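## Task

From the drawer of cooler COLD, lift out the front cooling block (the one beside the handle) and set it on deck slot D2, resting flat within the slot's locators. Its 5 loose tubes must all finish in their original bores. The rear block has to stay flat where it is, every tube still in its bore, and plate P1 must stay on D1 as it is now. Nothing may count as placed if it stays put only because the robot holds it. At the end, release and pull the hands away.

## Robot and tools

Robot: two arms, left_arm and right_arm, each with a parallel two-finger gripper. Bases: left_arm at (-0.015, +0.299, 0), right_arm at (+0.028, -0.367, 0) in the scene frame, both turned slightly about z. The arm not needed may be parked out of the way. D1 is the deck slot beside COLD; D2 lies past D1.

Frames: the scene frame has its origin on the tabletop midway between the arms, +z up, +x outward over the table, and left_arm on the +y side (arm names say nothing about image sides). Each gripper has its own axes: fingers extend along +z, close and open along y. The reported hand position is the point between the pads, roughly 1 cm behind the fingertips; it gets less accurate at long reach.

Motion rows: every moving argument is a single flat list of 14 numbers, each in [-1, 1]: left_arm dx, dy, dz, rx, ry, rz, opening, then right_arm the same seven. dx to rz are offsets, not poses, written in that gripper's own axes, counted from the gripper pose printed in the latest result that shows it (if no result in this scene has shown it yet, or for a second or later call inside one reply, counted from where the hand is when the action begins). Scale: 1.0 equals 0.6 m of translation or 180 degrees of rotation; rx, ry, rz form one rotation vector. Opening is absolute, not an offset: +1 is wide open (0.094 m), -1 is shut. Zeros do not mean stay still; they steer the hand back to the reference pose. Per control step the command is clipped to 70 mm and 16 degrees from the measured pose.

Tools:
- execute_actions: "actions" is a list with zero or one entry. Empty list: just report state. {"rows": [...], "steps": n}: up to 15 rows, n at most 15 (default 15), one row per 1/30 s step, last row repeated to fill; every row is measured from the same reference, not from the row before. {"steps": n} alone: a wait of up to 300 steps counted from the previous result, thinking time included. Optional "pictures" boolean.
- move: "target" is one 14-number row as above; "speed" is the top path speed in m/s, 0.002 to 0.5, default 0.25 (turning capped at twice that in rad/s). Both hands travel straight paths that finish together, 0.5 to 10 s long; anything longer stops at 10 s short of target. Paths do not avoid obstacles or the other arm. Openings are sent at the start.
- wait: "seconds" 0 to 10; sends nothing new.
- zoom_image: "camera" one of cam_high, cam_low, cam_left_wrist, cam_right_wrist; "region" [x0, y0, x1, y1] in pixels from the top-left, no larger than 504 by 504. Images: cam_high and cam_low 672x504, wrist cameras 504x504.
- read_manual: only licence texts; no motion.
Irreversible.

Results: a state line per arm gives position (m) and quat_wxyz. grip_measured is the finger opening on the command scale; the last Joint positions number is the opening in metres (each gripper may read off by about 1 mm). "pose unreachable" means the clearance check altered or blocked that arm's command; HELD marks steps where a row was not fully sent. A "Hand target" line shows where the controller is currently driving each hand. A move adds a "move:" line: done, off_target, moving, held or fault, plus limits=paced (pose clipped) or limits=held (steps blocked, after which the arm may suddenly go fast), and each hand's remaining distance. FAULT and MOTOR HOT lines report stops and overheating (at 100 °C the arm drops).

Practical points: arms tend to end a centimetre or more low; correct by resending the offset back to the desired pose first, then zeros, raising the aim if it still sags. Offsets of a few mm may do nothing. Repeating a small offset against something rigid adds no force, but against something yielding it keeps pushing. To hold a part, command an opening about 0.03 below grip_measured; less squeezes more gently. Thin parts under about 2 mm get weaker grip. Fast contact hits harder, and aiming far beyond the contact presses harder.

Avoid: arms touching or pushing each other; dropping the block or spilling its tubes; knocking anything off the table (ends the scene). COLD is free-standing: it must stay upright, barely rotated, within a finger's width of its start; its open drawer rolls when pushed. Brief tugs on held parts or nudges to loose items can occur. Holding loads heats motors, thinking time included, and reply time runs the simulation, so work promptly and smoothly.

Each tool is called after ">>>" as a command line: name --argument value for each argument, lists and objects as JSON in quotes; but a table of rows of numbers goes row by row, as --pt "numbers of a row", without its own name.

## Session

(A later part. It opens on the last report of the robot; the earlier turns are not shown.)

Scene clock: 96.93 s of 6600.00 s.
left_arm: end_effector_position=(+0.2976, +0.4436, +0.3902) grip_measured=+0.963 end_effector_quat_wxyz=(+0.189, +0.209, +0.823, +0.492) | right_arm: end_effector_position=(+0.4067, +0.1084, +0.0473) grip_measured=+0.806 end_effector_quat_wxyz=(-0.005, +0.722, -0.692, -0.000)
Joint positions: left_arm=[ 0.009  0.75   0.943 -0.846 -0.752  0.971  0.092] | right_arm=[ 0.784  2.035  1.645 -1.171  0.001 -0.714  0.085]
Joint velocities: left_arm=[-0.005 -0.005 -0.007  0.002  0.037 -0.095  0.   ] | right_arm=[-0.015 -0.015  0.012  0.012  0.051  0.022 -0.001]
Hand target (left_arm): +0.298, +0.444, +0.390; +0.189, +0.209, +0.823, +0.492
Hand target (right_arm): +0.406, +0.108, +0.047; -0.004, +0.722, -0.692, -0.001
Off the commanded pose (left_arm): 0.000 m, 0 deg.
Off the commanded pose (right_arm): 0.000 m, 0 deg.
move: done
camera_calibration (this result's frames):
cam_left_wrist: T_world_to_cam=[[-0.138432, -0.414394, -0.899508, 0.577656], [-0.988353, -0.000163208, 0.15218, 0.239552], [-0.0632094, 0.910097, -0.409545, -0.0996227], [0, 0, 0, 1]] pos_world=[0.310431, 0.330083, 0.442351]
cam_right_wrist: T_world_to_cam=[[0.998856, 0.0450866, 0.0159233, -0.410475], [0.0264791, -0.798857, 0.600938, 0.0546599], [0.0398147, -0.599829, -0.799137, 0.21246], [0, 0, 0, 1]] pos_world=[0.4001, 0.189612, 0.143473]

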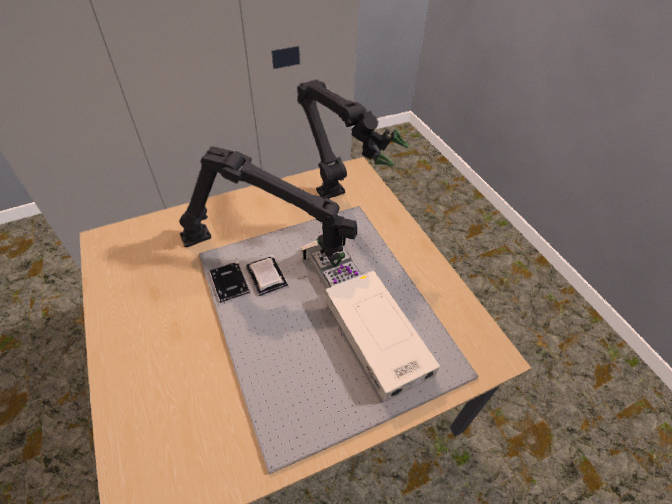

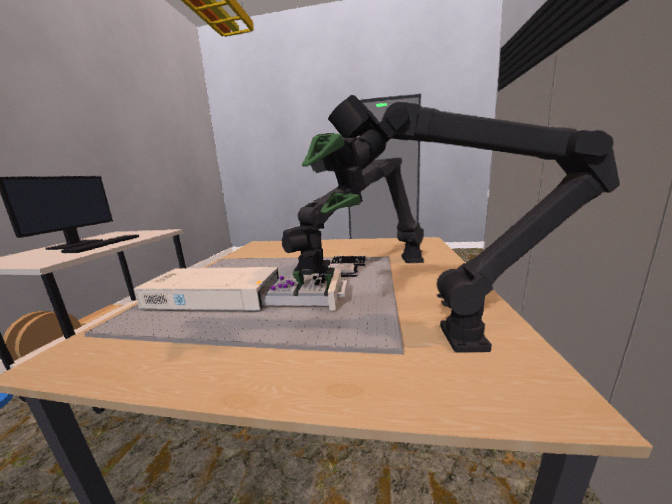

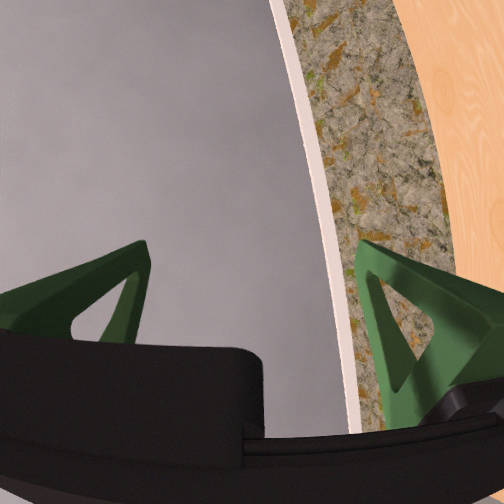

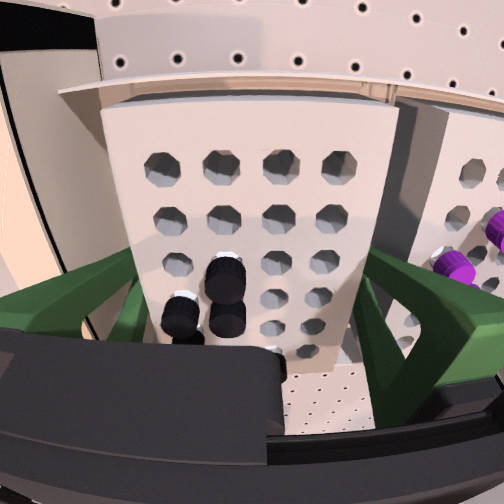

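>>> move --target '[0,0,0,0,0,0,0.96, -0.004,-0.003,-0.12,0.006,-0.009,0,0.765]' --speed 0.03

Scene clock: 101.43 s of 6600.00 s.
left_arm: end_effector_position=(+0.2976, +0.4436, +0.3902) grip_measured=+0.963 end_effector_quat_wxyz=(+0.189, +0.209, +0.823, +0.492) | right_arm: end_effector_position=(+0.4059, +0.1070, +0.0503) grip_measured=+0.806 end_effector_quat_wxyz=(-0.000, +0.723, -0.691, +0.001)
Joint positions: left_arm=[ 0.009  0.75   0.943 -0.846 -0.752  0.971  0.092] | right_arm=[ 0.784  2.033  1.65  -1.187  0.002 -0.716  0.085]
Joint velocities: left_arm=[-0.015 -0.005 -0.007 -0.027 -0.051  0.081 -0.   ] | right_arm=[-0.005 -0.005  0.002 -0.022  0.007 -0.007 -0.001]
Hand target (left_arm): +0.298, +0.444, +0.390; +0.189, +0.209, +0.823, +0.492
Hand target (right_arm): +0.406, +0.109, +0.116; -0.023, +0.722, -0.691, -0.004
Off the commanded pose (left_arm): 0.000 m, 0 deg.
Off the commanded pose (right_arm): 0.069 m, 2 deg.
move: off_target (right_arm)
camera_calibration (this result's frames):
cam_left_wrist: T_world_to_cam=[[-0.138432, -0.414394, -0.899508, 0.577656], [-0.988353, -0.000163208, 0.15218, 0.239552], [-0.0632094, 0.910097, -0.409545, -0.0996227], [0, 0, 0, 1]] pos_world=[0.310431, 0.330083, 0.442351]
cam_right_wrist: T_world_to_cam=[[0.998845, 0.0467044, 0.0112738, -0.409552], [0.0302986, -0.794412, 0.606623, 0.0494687], [0.037288, -0.60558, -0.79491, 0.215487], [0, 0, 0, 1]] pos_world=[0.399545, 0.188921, 0.145901]

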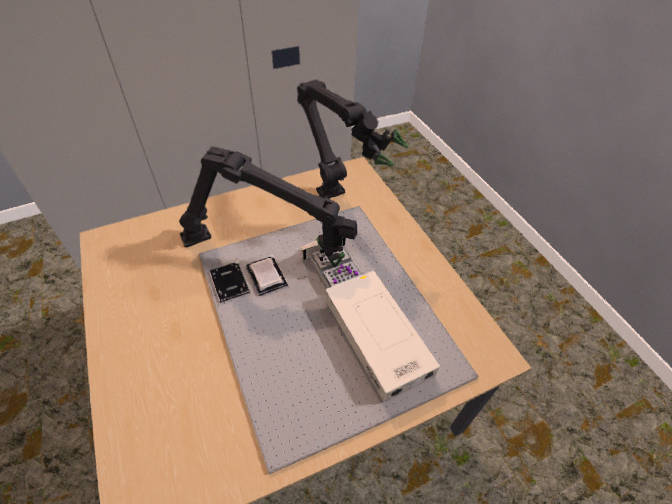

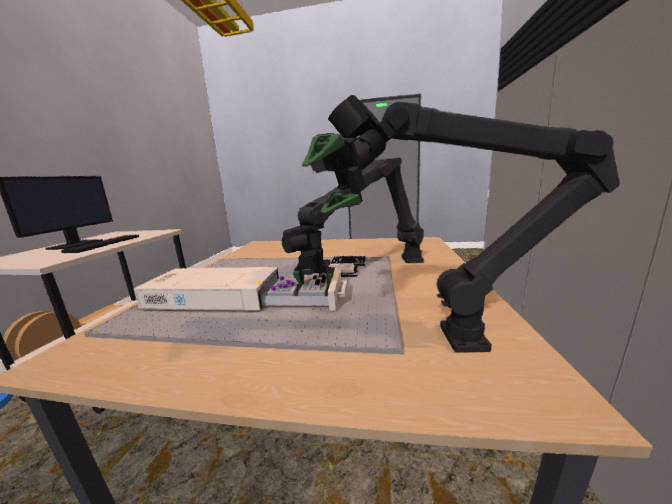

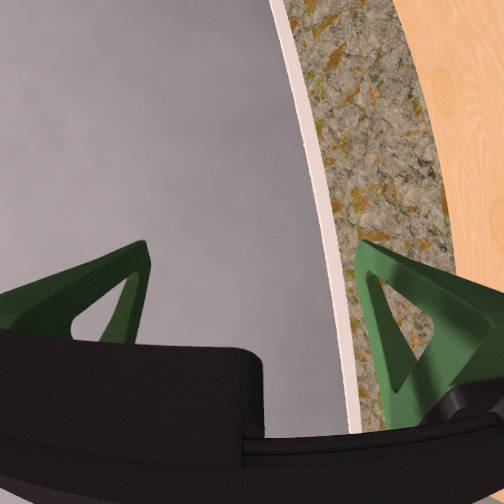

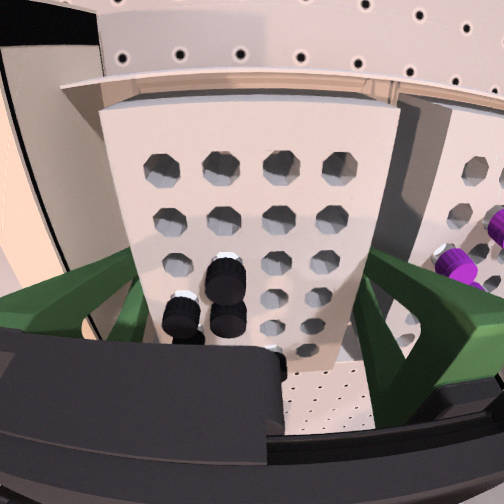

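>>> move --target '[0,0,0,0,0,0,0.96, -0.027,-0.02,-0.105,0.017,-0.022,0,0.765]' --speed 0.03

>>> zoom_image --camera "cam_low" --region '[270, 240, 360, 315]'

Scene clock: 122.33 s of 6600.00 s.
left_arm: end_effector_position=(+0.2976, +0.4436, +0.3902) grip_measured=+0.963 end_effector_quat_wxyz=(+0.189, +0.209, +0.823, +0.492) | right_arm: end_effector_position=(+0.4063, +0.1073, +0.0489) grip_measured=+0.806 end_effector_quat_wxyz=(-0.001, +0.723, -0.691, +0.001)
Joint positions: left_arm=[ 0.009  0.75   0.943 -0.846 -0.752  0.971  0.092] | right_arm=[ 0.784  2.035  1.649 -1.183  0.003 -0.716  0.085]
Joint velocities: left_arm=[ 0.005  0.005 -0.007  0.012 -0.066  0.007 -0.   ] | right_arm=[-0.005  0.005  0.002  0.022  0.022 -0.022 -0.   ]
Hand target (left_arm): +0.298, +0.444, +0.390; +0.189, +0.209, +0.823, +0.492
Hand target (right_arm): +0.415, +0.121, +0.112; -0.044, +0.722, -0.690, -0.005
Off the commanded pose (left_arm): 0.000 m, 0 deg.
Off the commanded pose (right_arm): 0.067 m, 5 deg.
After step 90, 15.47 s passed at rest.
move: off_target (right_arm)
camera_calibration (this result's frames):
cam_left_wrist: T_world_to_cam=[[-0.138432, -0.414394, -0.899508, 0.577656], [-0.988353, -0.000163208, 0.15218, 0.239552], [-0.0632094, 0.910097, -0.409545, -0.0996227], [0, 0, 0, 1]] pos_world=[0.310431, 0.330083, 0.442351]
cam_right_wrist: T_world_to_cam=[[0.998808, 0.0470819, 0.0128882, -0.410109], [0.0296254, -0.794512, 0.606525, 0.0507887], [0.0387962, -0.60542, -0.79496, 0.213899], [0, 0, 0, 1]] pos_world=[0.399817, 0.18916, 0.144522]

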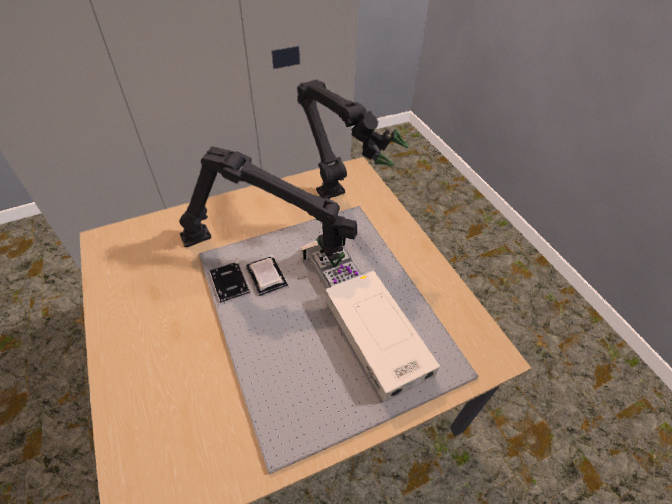

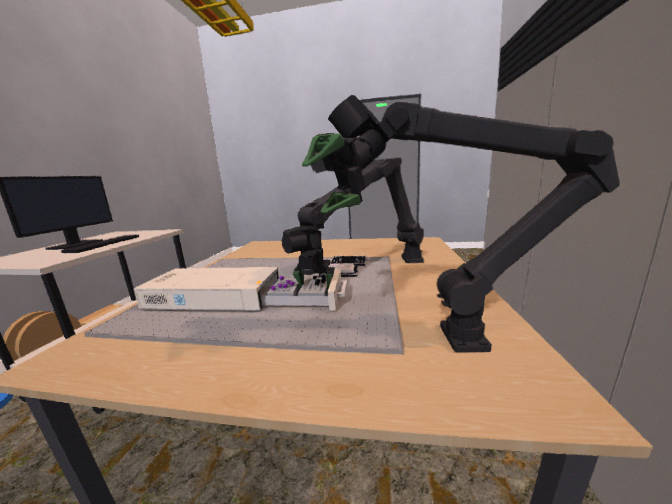

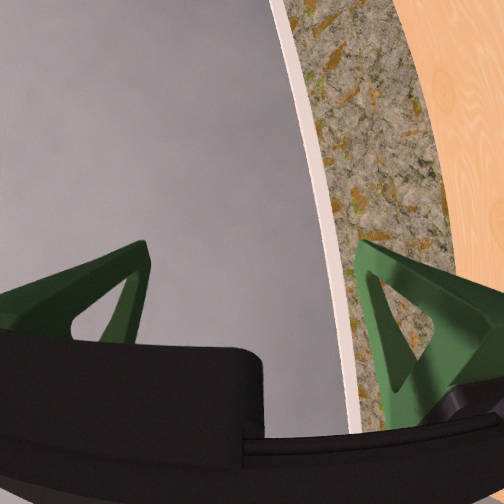

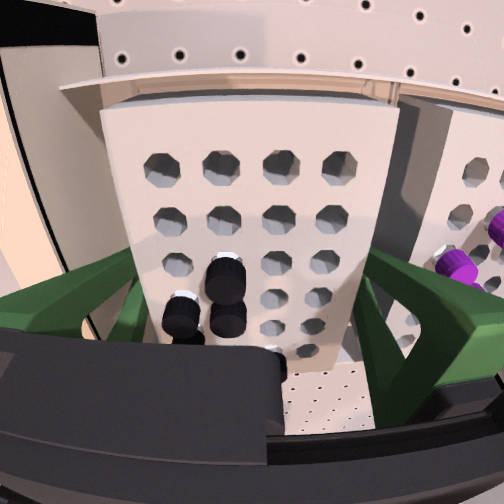

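Region (270, 240, 360, 315) of cam_low's 672x504 image, scaled by 5.600, with more detail than that image has.

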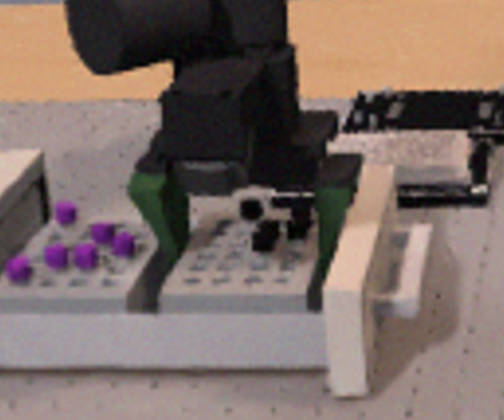

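>>> execute_actions --actions '[{"rows":[[0,0,0,0,0,0,0.96, 0,0,-0.2,0,0,0,0.765]],"steps":15}]' --pictures false

Scene clock: 126.17 s of 6600.00 s.
left_arm: end_effector_position=(+0.2976, +0.4436, +0.3902) grip_measured=+0.963 end_effector_quat_wxyz=(+0.189, +0.209, +0.823, +0.492) | right_arm: end_effector_position=(+0.3984, +0.1002, +0.0636) grip_measured=+0.805 end_effector_quat_wxyz=(+0.030, +0.723, -0.690, -0.000)
Joint positions: left_arm=[ 0.009  0.75   0.943 -0.846 -0.752  0.971  0.092] | right_arm=[ 0.784  2.033  1.685 -1.282 -0.006 -0.719  0.085]
Joint velocities: left_arm=[ 0.005 -0.005 -0.017  0.007 -0.051  0.022 -0.001] | right_arm=[-0.005 -0.005 -0.017 -0.027  0.007  0.066 -0.   ]
Hand target (left_arm): +0.298, +0.444, +0.390; +0.189, +0.209, +0.823, +0.492
Hand target (right_arm): +0.402, +0.104, +0.130; -0.002, +0.723, -0.691, +0.001
Off the commanded pose (left_arm): 0.000 m, 0 deg.
Off the commanded pose (right_arm): 0.106 m, 4 deg; position clipped at the last step of the last action.
Steps of this call (steps 1 to 90: nothing new was sent; then 0.33 s passed at rest; steps 91 to 105: all 15 steps of this action). Readings (end_effector_position):
91: left_arm (+0.2976, +0.4436, +0.3902) | right_arm (+0.4060, +0.1068, +0.0504)
92: left_arm (+0.2976, +0.4436, +0.3902) | right_arm (+0.4054, +0.1063, +0.0514)
94: left_arm (+0.2976, +0.4436, +0.3902) | right_arm (+0.4006, +0.1008, +0.0562)
98: left_arm (+0.2976, +0.4436, +0.3902) | right_arm (+0.3989, +0.1002, +0.0619)
105: the state above

>>> execute_actions --actions '[{"rows":[[0,0,0,0,0,0,0.96, -0.012,-0.009,-0.116,0.024,-0.031,0,0.765]],"steps":15}]'

Scene clock: 155.73 s of 6600.00 s.
left_arm: end_effector_position=(+0.2976, +0.4436, +0.3902) grip_measured=+0.963 end_effector_quat_wxyz=(+0.189, +0.209, +0.823, +0.492) | right_arm: end_effector_position=(+0.3986, +0.1020, +0.0799) grip_measured=+0.805 end_effector_quat_wxyz=(+0.013, +0.724, -0.690, -0.005)
Joint positions: left_arm=[ 0.009  0.75   0.943 -0.846 -0.752  0.971  0.092] | right_arm=[ 0.784  2.     1.678 -1.273 -0.012 -0.719  0.085]
Joint velocities: left_arm=[-0.005 -0.005  0.007  0.017 -0.022  0.007  0.   ] | right_arm=[-0.005 -0.005  0.012  0.002 -0.007 -0.007 -0.   ]
Hand target (left_arm): +0.298, +0.444, +0.390; +0.189, +0.209, +0.823, +0.492
Hand target (right_arm): +0.404, +0.109, +0.131; -0.031, +0.723, -0.690, -0.009
Off the commanded pose (left_arm): 0.000 m, 0 deg.
Off the commanded pose (right_arm): 0.054 m, 5 deg.
Steps of this call (steps 1 to 90: nothing new was sent; then 26.07 s passed at rest; steps 91 to 105: all 15 steps of this action). Readings (end_effector_position):
91: left_arm (+0.2976, +0.4436, +0.3902) | right_arm (+0.3987, +0.1016, +0.0642)
92: left_arm (+0.2976, +0.4436, +0.3902) | right_arm (+0.3985, +0.1016, +0.0645)
94: left_arm (+0.2976, +0.4436, +0.3902) | right_arm (+0.3983, +0.1013, +0.0665)
98: left_arm (+0.2976, +0.4436, +0.3902) | right_arm (+0.3982, +0.1015, +0.0733)
105: the state above
camera_calibration (this result's frames):
cam_left_wrist: T_world_to_cam=[[-0.138432, -0.414394, -0.899508, 0.577656], [-0.988353, -0.000163208, 0.15218, 0.239552], [-0.0632094, 0.910097, -0.409545, -0.0996227], [0, 0, 0, 1]] pos_world=[0.310431, 0.330083, 0.442351]
cam_right_wrist: T_world_to_cam=[[0.998633, 0.049949, -0.0154118, -0.400475], [0.0488752, -0.787664, 0.614163, 0.0190208], [0.0185376, -0.614077, -0.789029, 0.244148], [0, 0, 0, 1]] pos_world=[0.394472, 0.184911, 0.174786]

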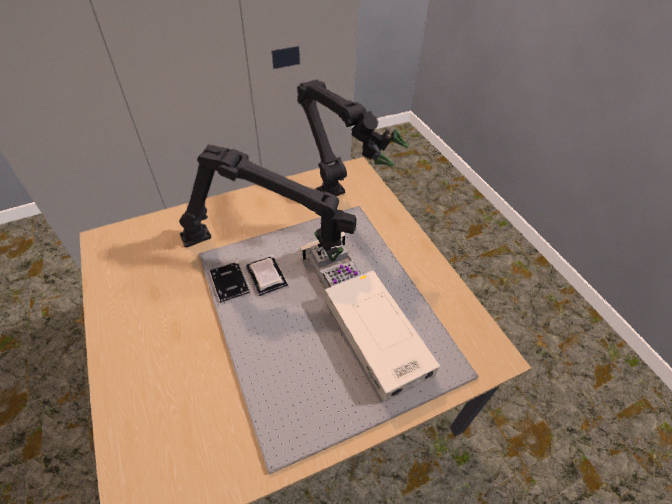

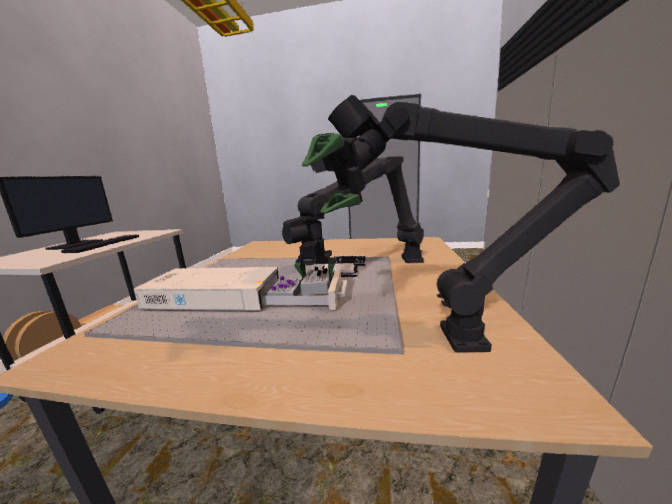

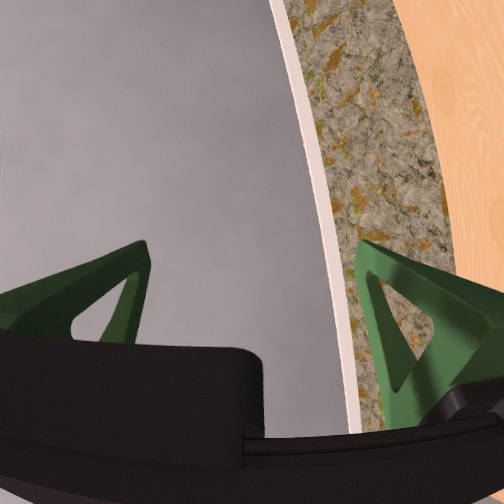

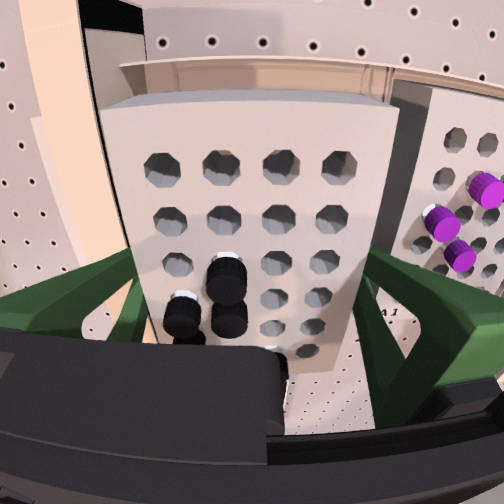

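>>> execute_actions --actions '[{"rows":[[0,0,0,0,0,0,0.96, -0.014,-0.011,-0.115,0.024,-0.031,0,0.765]],"steps":15}]' --pictures false

Scene clock: 160.93 s of 6600.00 s.
left_arm: end_effector_position=(+0.2976, +0.4436, +0.3902) grip_measured=+0.963 end_effector_quat_wxyz=(+0.189, +0.209, +0.823, +0.492) | right_arm: end_effector_position=(+0.3968, +0.1001, +0.0939) grip_measured=+0.805 end_effector_quat_wxyz=(+0.003, +0.724, -0.690, -0.006)
Joint positions: left_arm=[ 0.009  0.75   0.943 -0.846 -0.752  0.971  0.092] | right_arm=[ 0.784  1.969  1.667 -1.273 -0.013 -0.719  0.085]
Joint velocities: left_arm=[-0.015  0.005 -0.032 -0.007  0.022 -0.007 -0.   ] | right_arm=[ 0.005 -0.005 -0.002  0.012  0.051  0.081 -0.001]
Hand target (left_arm): +0.298, +0.444, +0.390; +0.189, +0.209, +0.823, +0.492
Hand target (right_arm): +0.404, +0.109, +0.147; -0.048, +0.723, -0.689, -0.013
Off the commanded pose (left_arm): 0.000 m, 0 deg.
Off the commanded pose (right_arm): 0.057 m, 6 deg.
Steps of this call (steps 1 to 90: nothing new was sent; then 1.70 s passed at rest; steps 91 to 105: all 15 steps of this action). Readings (end_effector_position):
91: left_arm (+0.2976, +0.4436, +0.3902) | right_arm (+0.3983, +0.1018, +0.0803)
92: left_arm (+0.2976, +0.4436, +0.3902) | right_arm (+0.3978, +0.1012, +0.0806)
94: left_arm (+0.2976, +0.4436, +0.3902) | right_arm (+0.3966, +0.0999, +0.0823)
98: left_arm (+0.2976, +0.4436, +0.3902) | right_arm (+0.3965, +0.0998, +0.0886)
105: the state above

>>> execute_actions --actions '[{"rows":[[0,0,0,0,0,0,0.96, -0.045,-0.035,-0.10,0.0185,-0.024,0,0.765]],"steps":15}]' --pictures false

Scene clock: 164.07 s of 6600.00 s.
left_arm: end_effector_position=(+0.2976, +0.4436, +0.3902) grip_measured=+0.963 end_effector_quat_wxyz=(+0.189, +0.209, +0.823, +0.492) | right_arm: end_effector_position=(+0.3959, +0.0990, +0.0994) grip_measured=+0.805 end_effector_quat_wxyz=(+0.014, +0.724, -0.690, -0.005)
Joint positions: left_arm=[ 0.009  0.75   0.943 -0.846 -0.752  0.971  0.092] | right_arm=[ 0.784  1.975  1.692 -1.314 -0.013 -0.719  0.085]
Joint velocities: left_arm=[-0.005 -0.005  0.007 -0.007 -0.007 -0.022 -0.001] | right_arm=[ 0.005 -0.005 -0.012 -0.017 -0.007 -0.051  0.001]
Hand target (left_arm): +0.298, +0.444, +0.390; +0.189, +0.209, +0.823, +0.492
Hand target (right_arm): +0.414, +0.123, +0.155; -0.045, +0.723, -0.689, -0.013
Off the commanded pose (left_arm): 0.000 m, 0 deg.
Off the commanded pose (right_arm): 0.065 m, 7 deg.
Steps of this call (steps 1 to 79: nothing new was sent; steps 80 to 94: all 15 steps of this action). Readings (end_effector_position):
80: left_arm (+0.2976, +0.4436, +0.3902) | right_arm (+0.3965, +0.0997, +0.0943)
81: left_arm (+0.2976, +0.4436, +0.3902) | right_arm (+0.3958, +0.0989, +0.0949)
83: left_arm (+0.2976, +0.4436, +0.3902) | right_arm (+0.3952, +0.0982, +0.0963)
87: left_arm (+0.2976, +0.4436, +0.3902) | right_arm (+0.3953, +0.0983, +0.0981)
94: the state above

>>> execute_actions --actions '[{"rows":[[0,0,0,0,0,0,0.96, -0.013,-0.010,-0.114,0.024,-0.031,0,0.765],[0,0,0,0,0,0,0.96, -0.013,-0.010,-0.114,0.024,-0.031,0,0.765],[0,0,0,0,0,0,0.96, -0.013,-0.010,-0.116,0.024,-0.031,0,0.765],[0,0,0,0,0,0,0.96, -0.013,-0.010,-0.118,0.025,-0.032,0,0.765],[0,0,0,0,0,0,0.96, -0.013,-0.010,-0.121,0.025,-0.033,0,0.765],[0,0,0,0,0,0,0.96, -0.013,-0.010,-0.124,0.026,-0.034,0,0.765],[0,0,0,0,0,0,0.96, -0.013,-0.010,-0.127,0.027,-0.035,0,0.765],[0,0,0,0,0,0,0.96, -0.012,-0.009,-0.130,0.027,-0.035,0,0.765],[0,0,0,0,0,0,0.96, -0.012,-0.009,-0.133,0.027,-0.035,0,0.765],[0,0,0,0,0,0,0.96, -0.011,-0.008,-0.136,0.027,-0.035,0,0.765],[0,0,0,0,0,0,0.96, -0.010,-0.008,-0.139,0.027,-0.035,0,0.765],[0,0,0,0,0,0,0.96, -0.009,-0.007,-0.142,0.027,-0.035,0,0.765],[0,0,0,0,0,0,0.96, -0.008,-0.006,-0.145,0.027,-0.035,0,0.765],[0,0,0,0,0,0,0.96, -0.007,-0.005,-0.148,0.027,-0.035,0,0.765],[0,0,0,0,0,0,0.96, -0.006,-0.005,-0.151,0.027,-0.035,0,0.765]],"steps":15}]'

Scene clock: 176.43 s of 6600.00 s.
left_arm: end_effector_position=(+0.2976, +0.4436, +0.3902) grip_measured=+0.963 end_effector_quat_wxyz=(+0.189, +0.209, +0.823, +0.492) | right_arm: end_effector_position=(+0.3932, +0.0962, +0.1269) grip_measured=+0.805 end_effector_quat_wxyz=(-0.004, +0.724, -0.690, -0.008)
Joint positions: left_arm=[ 0.009  0.75   0.943 -0.846 -0.752  0.971  0.092] | right_arm=[ 0.784  1.923  1.686 -1.325 -0.015 -0.719  0.085]
Joint velocities: left_arm=[ 0.005 -0.005 -0.022  0.012 -0.022  0.037 -0.   ] | right_arm=[-0.005 -0.103  0.017 -0.11  -0.007  0.007 -0.001]
Hand target (left_arm): +0.298, +0.444, +0.390; +0.189, +0.209, +0.823, +0.492
Hand target (right_arm): +0.398, +0.101, +0.187; -0.055, +0.723, -0.689, -0.015
Off the commanded pose (left_arm): 0.000 m, 0 deg.
Off the commanded pose (right_arm): 0.064 m, 6 deg.
Steps of this call (steps 1 to 90: nothing new was sent; then 8.87 s passed at rest; steps 91 to 105: all 15 steps of this action). Readings (end_effector_position):
91: left_arm (+0.2976, +0.4436, +0.3902) | right_arm (+0.3957, +0.0989, +0.0997)
92: left_arm (+0.2976, +0.4436, +0.3902) | right_arm (+0.3955, +0.0986, +0.1001)
94: left_arm (+0.2976, +0.4436, +0.3902) | right_arm (+0.3948, +0.0980, +0.1021)
98: left_arm (+0.2976, +0.4436, +0.3902) | right_arm (+0.3946, +0.0979, +0.1100)
105: the state above
camera_calibration (this result's frames):
cam_left_wrist: T_world_to_cam=[[-0.138432, -0.414394, -0.899508, 0.577656], [-0.988353, -0.000163208, 0.15218, 0.239552], [-0.0632094, 0.910097, -0.409545, -0.0996227], [0, 0, 0, 1]] pos_world=[0.310431, 0.330083, 0.442351]
cam_right_wrist: T_world_to_cam=[[0.998738, 0.0500857, 0.00366736, -0.396618], [0.0381663, -0.804461, 0.592778, -0.00560488], [0.0326399, -0.59189, -0.805358, 0.272216], [0, 0, 0, 1]] pos_world=[0.387446, 0.176478, 0.224008]

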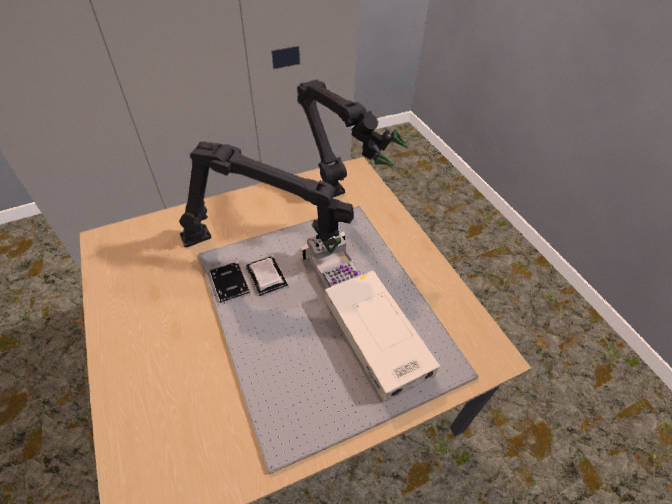

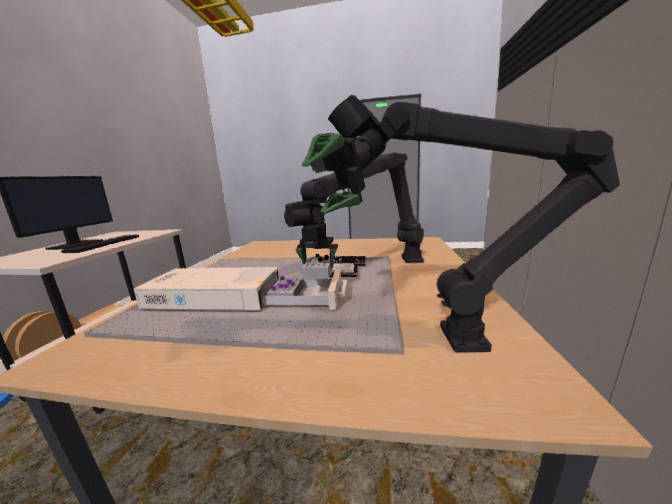

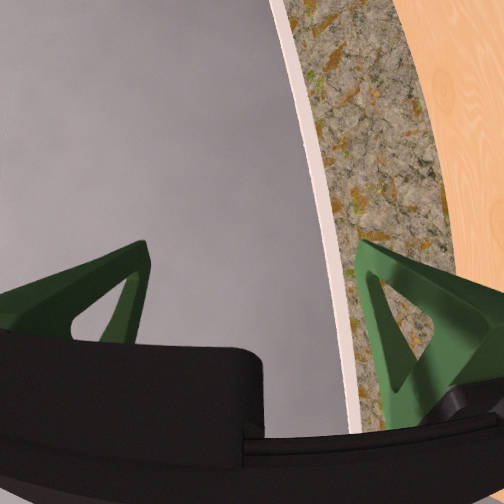

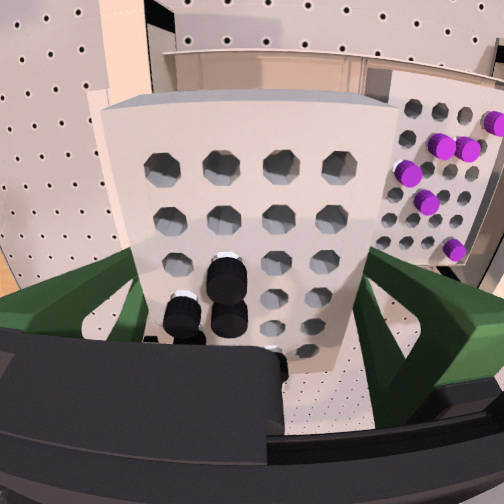

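>>> execute_actions --actions '[{"rows":[[0,0,0,0,0,0,0.96, -0.005,-0.004,-0.122,0.02,-0.026,0,0.765],[0,0,0,0,0,0,0.96, -0.005,-0.004,-0.124,0.02,-0.026,0,0.765],[0,0,0,0,0,0,0.96, -0.004,-0.003,-0.126,0.02,-0.026,0,0.765],[0,0,0,0,0,0,0.96, -0.003,-0.002,-0.129,0.02,-0.026,0,0.765],[0,0,0,0,0,0,0.96, -0.002,-0.002,-0.132,0.02,-0.026,0,0.765],[0,0,0,0,0,0,0.96, -0.001,-0.001,-0.136,0.02,-0.026,0,0.765],[0,0,0,0,0,0,0.96, 0,0,-0.14,0.02,-0.026,0,0.765],[0,0,0,0,0,0,0.96, 0.001,0.001,-0.144,0.02,-0.026,0,0.765],[0,0,0,0,0,0,0.96, 0.002,0.002,-0.148,0.02,-0.026,0,0.765],[0,0,0,0,0,0,0.96, 0.004,0.003,-0.152,0.02,-0.026,0,0.765],[0,0,0,0,0,0,0.96, 0.005,0.004,-0.156,0.02,-0.026,0,0.765],[0,0,0,0,0,0,0.96, 0.006,0.005,-0.16,0.02,-0.026,0,0.765],[0,0,0,0,0,0,0.96, 0.007,0.006,-0.164,0.02,-0.026,0,0.765],[0,0,0,0,0,0,0.96, 0.009,0.007,-0.168,0.02,-0.026,0,0.765],[0,0,0,0,0,0,0.96, 0.010,0.008,-0.172,0.02,-0.026,0,0.765]],"steps":15}]' --pictures false

>>> execute_actions --actions '[{"steps":15}]' --pictures false

Scene clock: 186.13 s of 6600.00 s.
left_arm: end_effector_position=(+0.2976, +0.4436, +0.3902) grip_measured=+0.963 end_effector_quat_wxyz=(+0.189, +0.209, +0.823, +0.492) | right_arm: end_effector_position=(+0.3822, +0.0826, +0.1597) grip_measured=+0.805 end_effector_quat_wxyz=(+0.001, +0.724, -0.690, -0.008)
Joint positions: left_arm=[ 0.009  0.75   0.943 -0.846 -0.752  0.971  0.092] | right_arm=[ 0.784  1.864  1.686 -1.393 -0.016 -0.719  0.085]
Joint velocities: left_arm=[-0.015 -0.005  0.012  0.012  0.051 -0.125 -0.001] | right_arm=[-0.005 -0.142 -0.007 -0.159 -0.037 -0.007 -0.   ]
Hand target (left_arm): +0.298, +0.444, +0.390; +0.189, +0.209, +0.823, +0.492
Hand target (right_arm): +0.386, +0.085, +0.225; -0.055, +0.723, -0.689, -0.015
Off the commanded pose (left_arm): 0.000 m, 0 deg.
Off the commanded pose (right_arm): 0.071 m, 6 deg; position clipped at the last step of the last action.
Steps of this call (steps 1 to 90: nothing new was sent; then 6.20 s passed at rest; steps 91 to 105: all 15 steps of this action). Readings (end_effector_position):
91: left_arm (+0.2976, +0.4436, +0.3902) | right_arm (+0.3916, +0.0943, +0.1330)
92: left_arm (+0.2976, +0.4436, +0.3902) | right_arm (+0.3910, +0.0936, +0.1334)
94: left_arm (+0.2976, +0.4436, +0.3902) | right_arm (+0.3894, +0.0916, +0.1351)
98: left_arm (+0.2976, +0.4436, +0.3902) | right_arm (+0.3873, +0.0889, +0.1419)
105: the state above

Scene clock: 186.63 s of 6600.00 s.
left_arm: end_effector_position=(+0.2976, +0.4436, +0.3902) grip_measured=+0.963 end_effector_quat_wxyz=(+0.189, +0.209, +0.823, +0.492) | right_arm: end_effector_position=(+0.3799, +0.0797, +0.1706) grip_measured=+0.805 end_effector_quat_wxyz=(-0.003, +0.724, -0.690, -0.008)
Joint positions: left_arm=[ 0.009  0.75   0.943 -0.846 -0.752  0.971  0.092] | right_arm=[ 0.784  1.845  1.686 -1.406 -0.016 -0.719  0.085]
Joint velocities: left_arm=[ 0.005 -0.005 -0.017 -0.022 -0.022  0.007  0.001] | right_arm=[-0.005  0.005  0.017 -0.002  0.007 -0.022  0.001]
Hand target (left_arm): +0.298, +0.444, +0.390; +0.189, +0.209, +0.823, +0.492
Hand target (right_arm): +0.386, +0.085, +0.225; -0.055, +0.723, -0.689, -0.015
Off the commanded pose (left_arm): 0.000 m, 0 deg.
Off the commanded pose (right_arm): 0.061 m, 6 deg; position clipped at the last step of the last action.
Steps of this call (steps 1 to 15: nothing new was sent). Readings (end_effector_position):
1: left_arm (+0.2976, +0.4436, +0.3902) | right_arm (+0.3814, +0.0815, +0.1622)
2: left_arm (+0.2976, +0.4436, +0.3902) | right_arm (+0.3807, +0.0807, +0.1646)
4: left_arm (+0.2976, +0.4436, +0.3902) | right_arm (+0.3801, +0.0799, +0.1681)
8: left_arm (+0.2976, +0.4436, +0.3902) | right_arm (+0.3799, +0.0797, +0.1706)
15: the state above

>>> move --target '[0,0,0,0,0,0,0.96, 0.633,0.089,-0.116,0.02,-0.02,0.5,0.765]' --speed 0.12

Scene clock: 204.23 s of 6600.00 s.
left_arm: end_effector_position=(+0.2976, +0.4436, +0.3902) grip_measured=+0.963 end_effector_quat_wxyz=(+0.189, +0.209, +0.823, +0.492) | right_arm: end_effector_position=(+0.3339, -0.2982, +0.2030) grip_measured=+0.805 end_effector_quat_wxyz=(+0.000, -0.037, +0.999, +0.012)
Joint positions: left_arm=[ 0.009  0.75   0.943 -0.846 -0.752  0.971  0.092] | right_arm=[ 0.094  1.164  1.016 -1.418 -0.023  0.136  0.085]
Joint velocities: left_arm=[-0.015 -0.015  0.017 -0.002 -0.037 -0.037 -0.   ] | right_arm=[-0.024  0.005  0.012  0.017  0.007  0.037  0.   ]
Hand target (left_arm): +0.298, +0.444, +0.390; +0.189, +0.209, +0.823, +0.492
Hand target (right_arm): +0.337, -0.300, +0.226; +0.031, -0.023, +0.999, +0.020
Off the commanded pose (left_arm): 0.000 m, 0 deg.
Off the commanded pose (right_arm): 0.034 m, 4 deg.
After step 90, 7.70 s passed at rest.
move: off_target (right_arm)
camera_calibration (this result's frames):
cam_left_wrist: T_world_to_cam=[[-0.138432, -0.414394, -0.899508, 0.577656], [-0.988353, -0.000163208, 0.15218, 0.239552], [-0.0632094, 0.910097, -0.409545, -0.0996227], [0, 0, 0, 1]] pos_world=[0.310431, 0.330083, 0.442351]
cam_right_wrist: T_world_to_cam=[[0.0759446, -0.99701, -0.0142333, -0.318422], [-0.793201, -0.0690574, 0.605031, 0.128682], [-0.604206, -0.034659, -0.796074, 0.478915], [0, 0, 0, 1]] pos_world=[0.415616, -0.291985, 0.298863]

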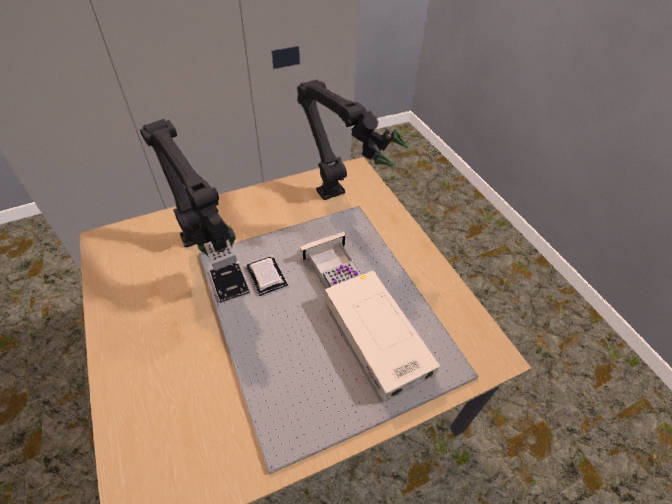

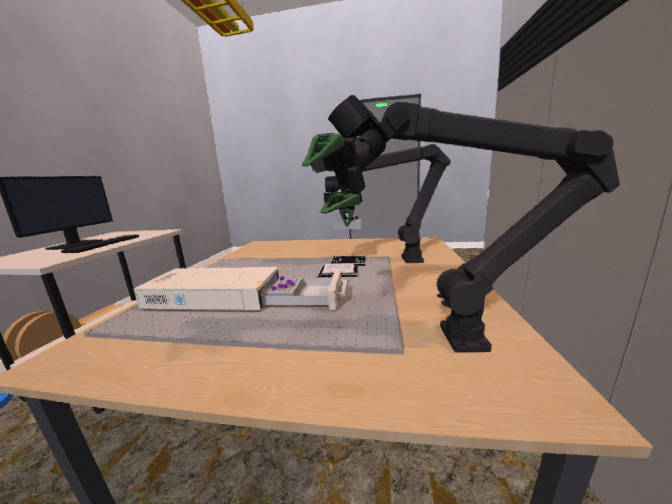

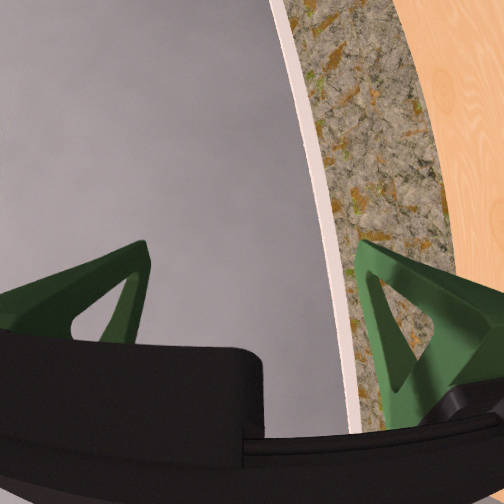

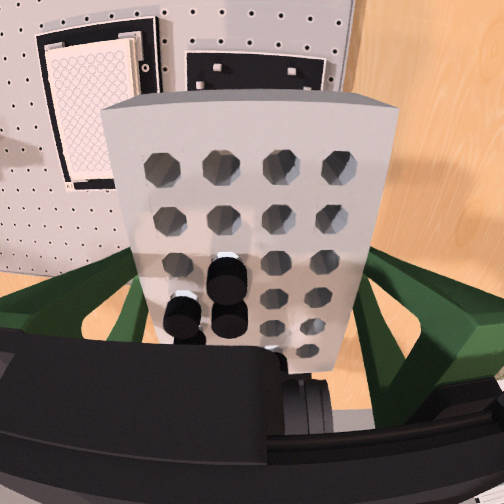

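>>> move --target '[0,0,0,0,0,0,0.96, -0.015,0,0.165,0.013,-0.008,0.025,0.765]' --speed 0.06

>>> zoom_image --camera "cam_right_wrist" --region '[60, 0, 440, 160]'

Scene clock: 213.87 s of 6600.00 s.
left_arm: end_effector_position=(+0.2976, +0.4436, +0.3902) grip_measured=+0.963 end_effector_quat_wxyz=(+0.189, +0.209, +0.823, +0.492) | right_arm: end_effector_position=(+0.3317, -0.3030, +0.0897) grip_measured=+0.806 end_effector_quat_wxyz=(-0.015, +0.002, +1.000, -0.012)
Joint positions: left_arm=[ 0.009  0.75   0.943 -0.846 -0.752  0.971  0.092] | right_arm=[ 0.102  1.285  0.801 -1.121  0.016  0.222  0.085]
Joint velocities: left_arm=[-0.024  0.005  0.017 -0.002 -0.007 -0.037  0.001] | right_arm=[-0.005  0.015  0.017  0.007  0.037 -0.007 -0.   ]
Hand target (left_arm): +0.298, +0.444, +0.390; +0.189, +0.209, +0.823, +0.492
Hand target (right_arm): +0.344, -0.296, +0.105; +0.013, +0.002, +1.000, -0.008
Off the commanded pose (left_arm): 0.000 m, 0 deg.
Off the commanded pose (right_arm): 0.020 m, 3 deg.
After step 90, 4.63 s passed at rest.
move: off_target (right_arm)
camera_calibration (this result's frames):
cam_left_wrist: T_world_to_cam=[[-0.138432, -0.414394, -0.899508, 0.577656], [-0.988353, -0.000163208, 0.15218, 0.239552], [-0.0632094, 0.910097, -0.409545, -0.0996227], [0, 0, 0, 1]] pos_world=[0.310431, 0.330083, 0.442351]
cam_right_wrist: T_world_to_cam=[[-0.000547226, -0.999458, 0.0329235, -0.304245], [-0.776758, 0.02116, 0.629444, 0.214827], [-0.629799, -0.0252292, -0.776348, 0.396702], [0, 0, 0, 1]] pos_world=[0.416545, -0.298618, 0.182774]

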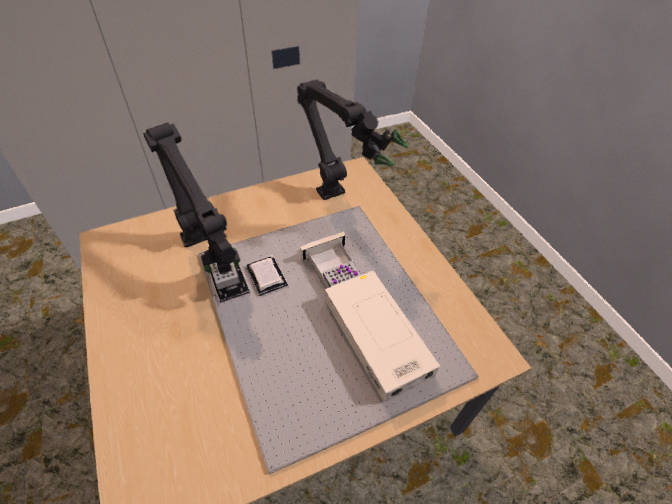

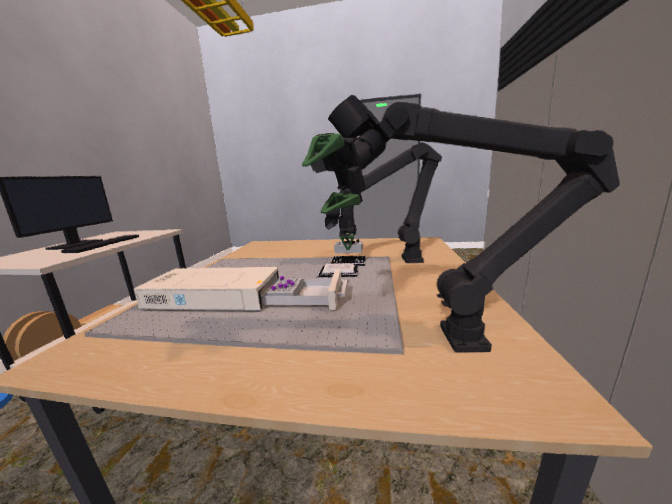

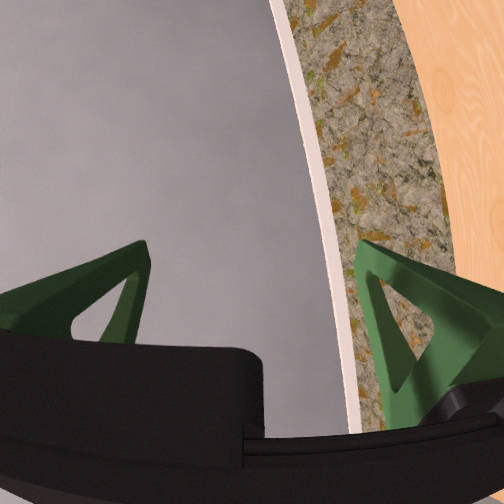

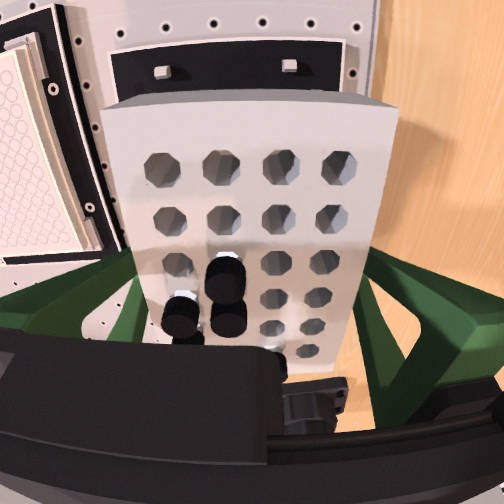

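Region (60, 0, 440, 160) of cam_right_wrist's 504x504 image, scaled by 1.326, with more detail than that image has; it fills the top 212 rows of this view, and the rest is white.

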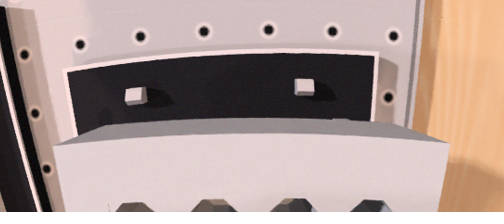

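>>> execute_actions --actions '[{"rows":[[0,0,0,0,0,0,0.96, -0.02,0.014,-0.02,-0.004,-0.019,-0.003,0.765],[0,0,0,0,0,0,0.96, -0.02,0.016,-0.016,-0.005,-0.02,-0.006,0.765],[0,0,0,0,0,0,0.96, -0.021,0.018,-0.012,-0.006,-0.022,-0.009,0.765],[0,0,0,0,0,0,0.96, -0.021,0.02,-0.008,-0.007,-0.023,-0.012,0.765],[0,0,0,0,0,0,0.96, -0.022,0.022,-0.004,-0.008,-0.025,-0.014,0.765],[0,0,0,0,0,0,0.96, -0.022,0.024,0,-0.009,-0.026,-0.016,0.765],[0,0,0,0,0,0,0.96, -0.023,0.025,0.004,-0.009,-0.027,-0.017,0.765],[0,0,0,0,0,0,0.96, -0.023,0.025,0.008,-0.009,-0.027,-0.017,0.765]],"steps":15}]' --pictures false

>>> execute_actions --actions '[{"steps":10}]'

>>> zoom_image --camera "cam_right_wrist" --region '[60, 20, 440, 160]'

Scene clock: 228.67 s of 6600.00 s.
left_arm: end_effector_position=(+0.2976, +0.4436, +0.3902) grip_measured=+0.963 end_effector_quat_wxyz=(+0.189, +0.209, +0.823, +0.492) | right_arm: end_effector_position=(+0.3308, -0.2975, +0.0689) grip_measured=+0.806 end_effector_quat_wxyz=(-0.002, -0.010, +1.000, -0.007)
Joint positions: left_arm=[ 0.009  0.75   0.943 -0.846 -0.752  0.971  0.092] | right_arm=[ 0.118  1.3    0.752 -1.03   0.012  0.214  0.085]
Joint velocities: left_arm=[-0.005 -0.015  0.002 -0.007  0.007 -0.007  0.   ] | right_arm=[-0.015 -0.005  0.012  0.007 -0.007 -0.022  0.   ]
Hand target (left_arm): +0.298, +0.444, +0.390; +0.189, +0.209, +0.823, +0.492
Hand target (right_arm): +0.345, -0.289, +0.084; +0.027, -0.026, +0.999, +0.001
Off the commanded pose (left_arm): 0.000 m, 0 deg.
Off the commanded pose (right_arm): 0.023 m, 4 deg.
Steps of this call (steps 1 to 90: nothing new was sent; then 11.30 s passed at rest; steps 91 to 105: all 15 steps of this action). Readings (end_effector_position):
91: left_arm (+0.2976, +0.4436, +0.3902) | right_arm (+0.3318, -0.3030, +0.0894)
92: left_arm (+0.2976, +0.4436, +0.3902) | right_arm (+0.3322, -0.3028, +0.0886)
94: left_arm (+0.2976, +0.4436, +0.3902) | right_arm (+0.3336, -0.3020, +0.0858)
98: left_arm (+0.2976, +0.4436, +0.3902) | right_arm (+0.3338, -0.2987, +0.0774)
105: the state above

Scene clock: 229.00 s of 6600.00 s.
left_arm: end_effector_position=(+0.2976, +0.4436, +0.3902) grip_measured=+0.963 end_effector_quat_wxyz=(+0.189, +0.209, +0.823, +0.492) | right_arm: end_effector_position=(+0.3313, -0.2974, +0.0689) grip_measured=+0.806 end_effector_quat_wxyz=(-0.001, -0.010, +1.000, -0.006)
Joint positions: left_arm=[ 0.009  0.75   0.943 -0.846 -0.752  0.971  0.092] | right_arm=[ 0.118  1.3    0.752 -1.028  0.012  0.213  0.085]
Joint velocities: left_arm=[ 0.005  0.015 -0.002  0.007 -0.022 -0.051 -0.001] | right_arm=[-0.015 -0.024 -0.007 -0.007  0.022 -0.051 -0.   ]
Hand target (left_arm): +0.298, +0.444, +0.390; +0.189, +0.209, +0.823, +0.492
Hand target (right_arm): +0.345, -0.289, +0.084; +0.027, -0.026, +0.999, +0.001
Off the commanded pose (left_arm): 0.000 m, 0 deg.
Off the commanded pose (right_arm): 0.023 m, 4 deg.
Steps of this call (steps 1 to 10: nothing new was sent). Readings (end_effector_position):
1: left_arm (+0.2976, +0.4436, +0.3902) | right_arm (+0.3308, -0.2975, +0.0689)
2: left_arm (+0.2976, +0.4436, +0.3902) | right_arm (+0.3309, -0.2975, +0.0689)
4: left_arm (+0.2976, +0.4436, +0.3902) | right_arm (+0.3313, -0.2974, +0.0689)
8: left_arm (+0.2976, +0.4436, +0.3902) | right_arm (+0.3313, -0.2974, +0.0689)
10: the state above
camera_calibration (this result's frames):
cam_left_wrist: T_world_to_cam=[[-0.138432, -0.414394, -0.899508, 0.577656], [-0.988353, -0.000163208, 0.15218, 0.239552], [-0.0632094, 0.910097, -0.409545, -0.0996227], [0, 0, 0, 1]] pos_world=[0.310431, 0.330083, 0.442351]
cam_right_wrist: T_world_to_cam=[[0.0226192, -0.999494, 0.0223471, -0.304884], [-0.794222, -0.00438849, 0.607612, 0.227188], [-0.607207, -0.0314922, -0.79392, 0.372357], [0, 0, 0, 1]] pos_world=[0.413432, -0.292007, 0.164392]

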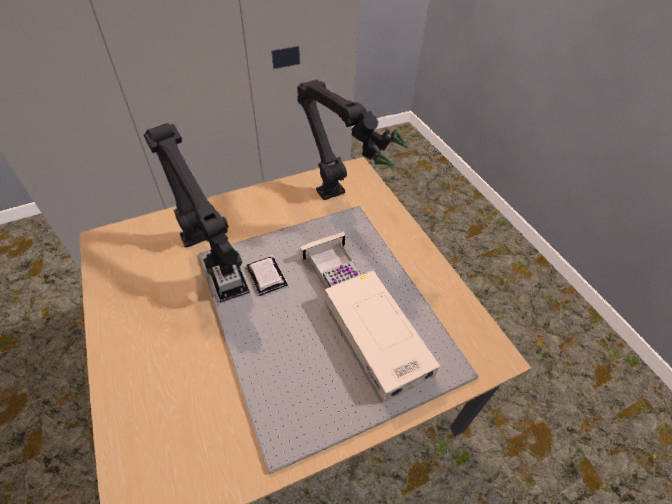

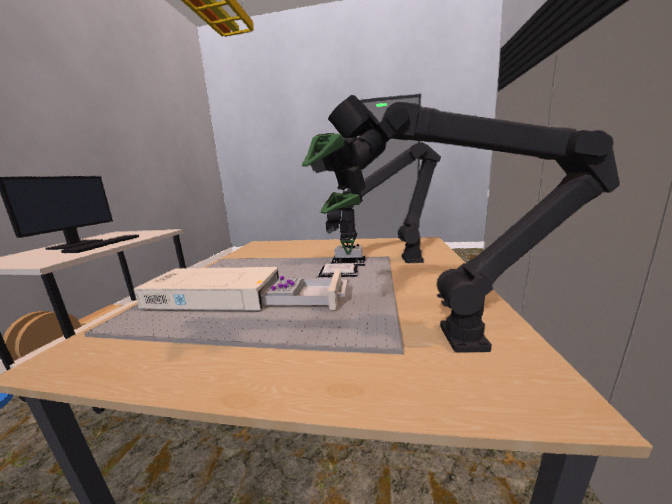

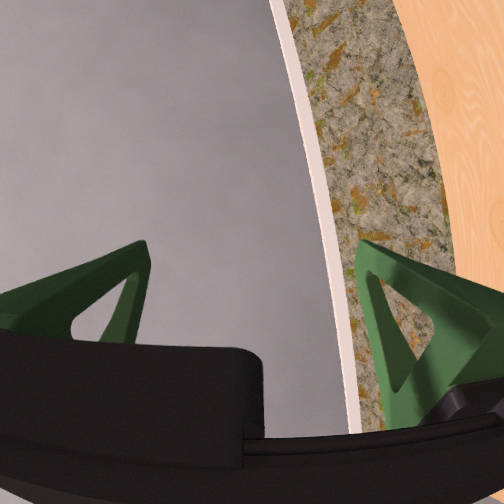

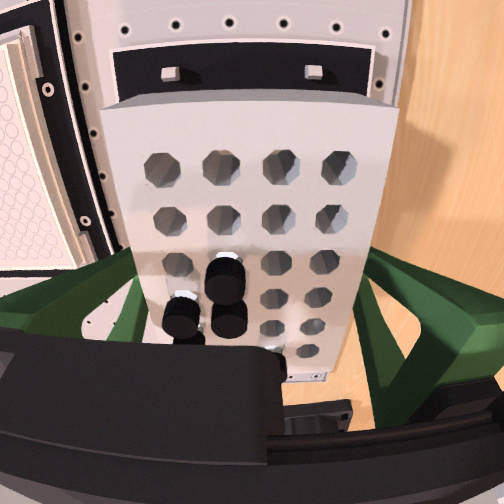

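Region (60, 20, 440, 160) of cam_right_wrist's 504x504 image, scaled by 1.326, with more detail than that image has; it fills the top 186 rows of this view, and the rest is white.

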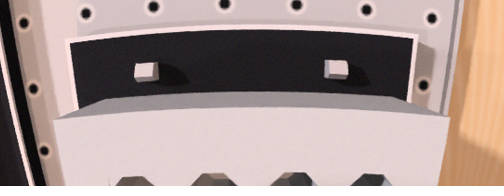

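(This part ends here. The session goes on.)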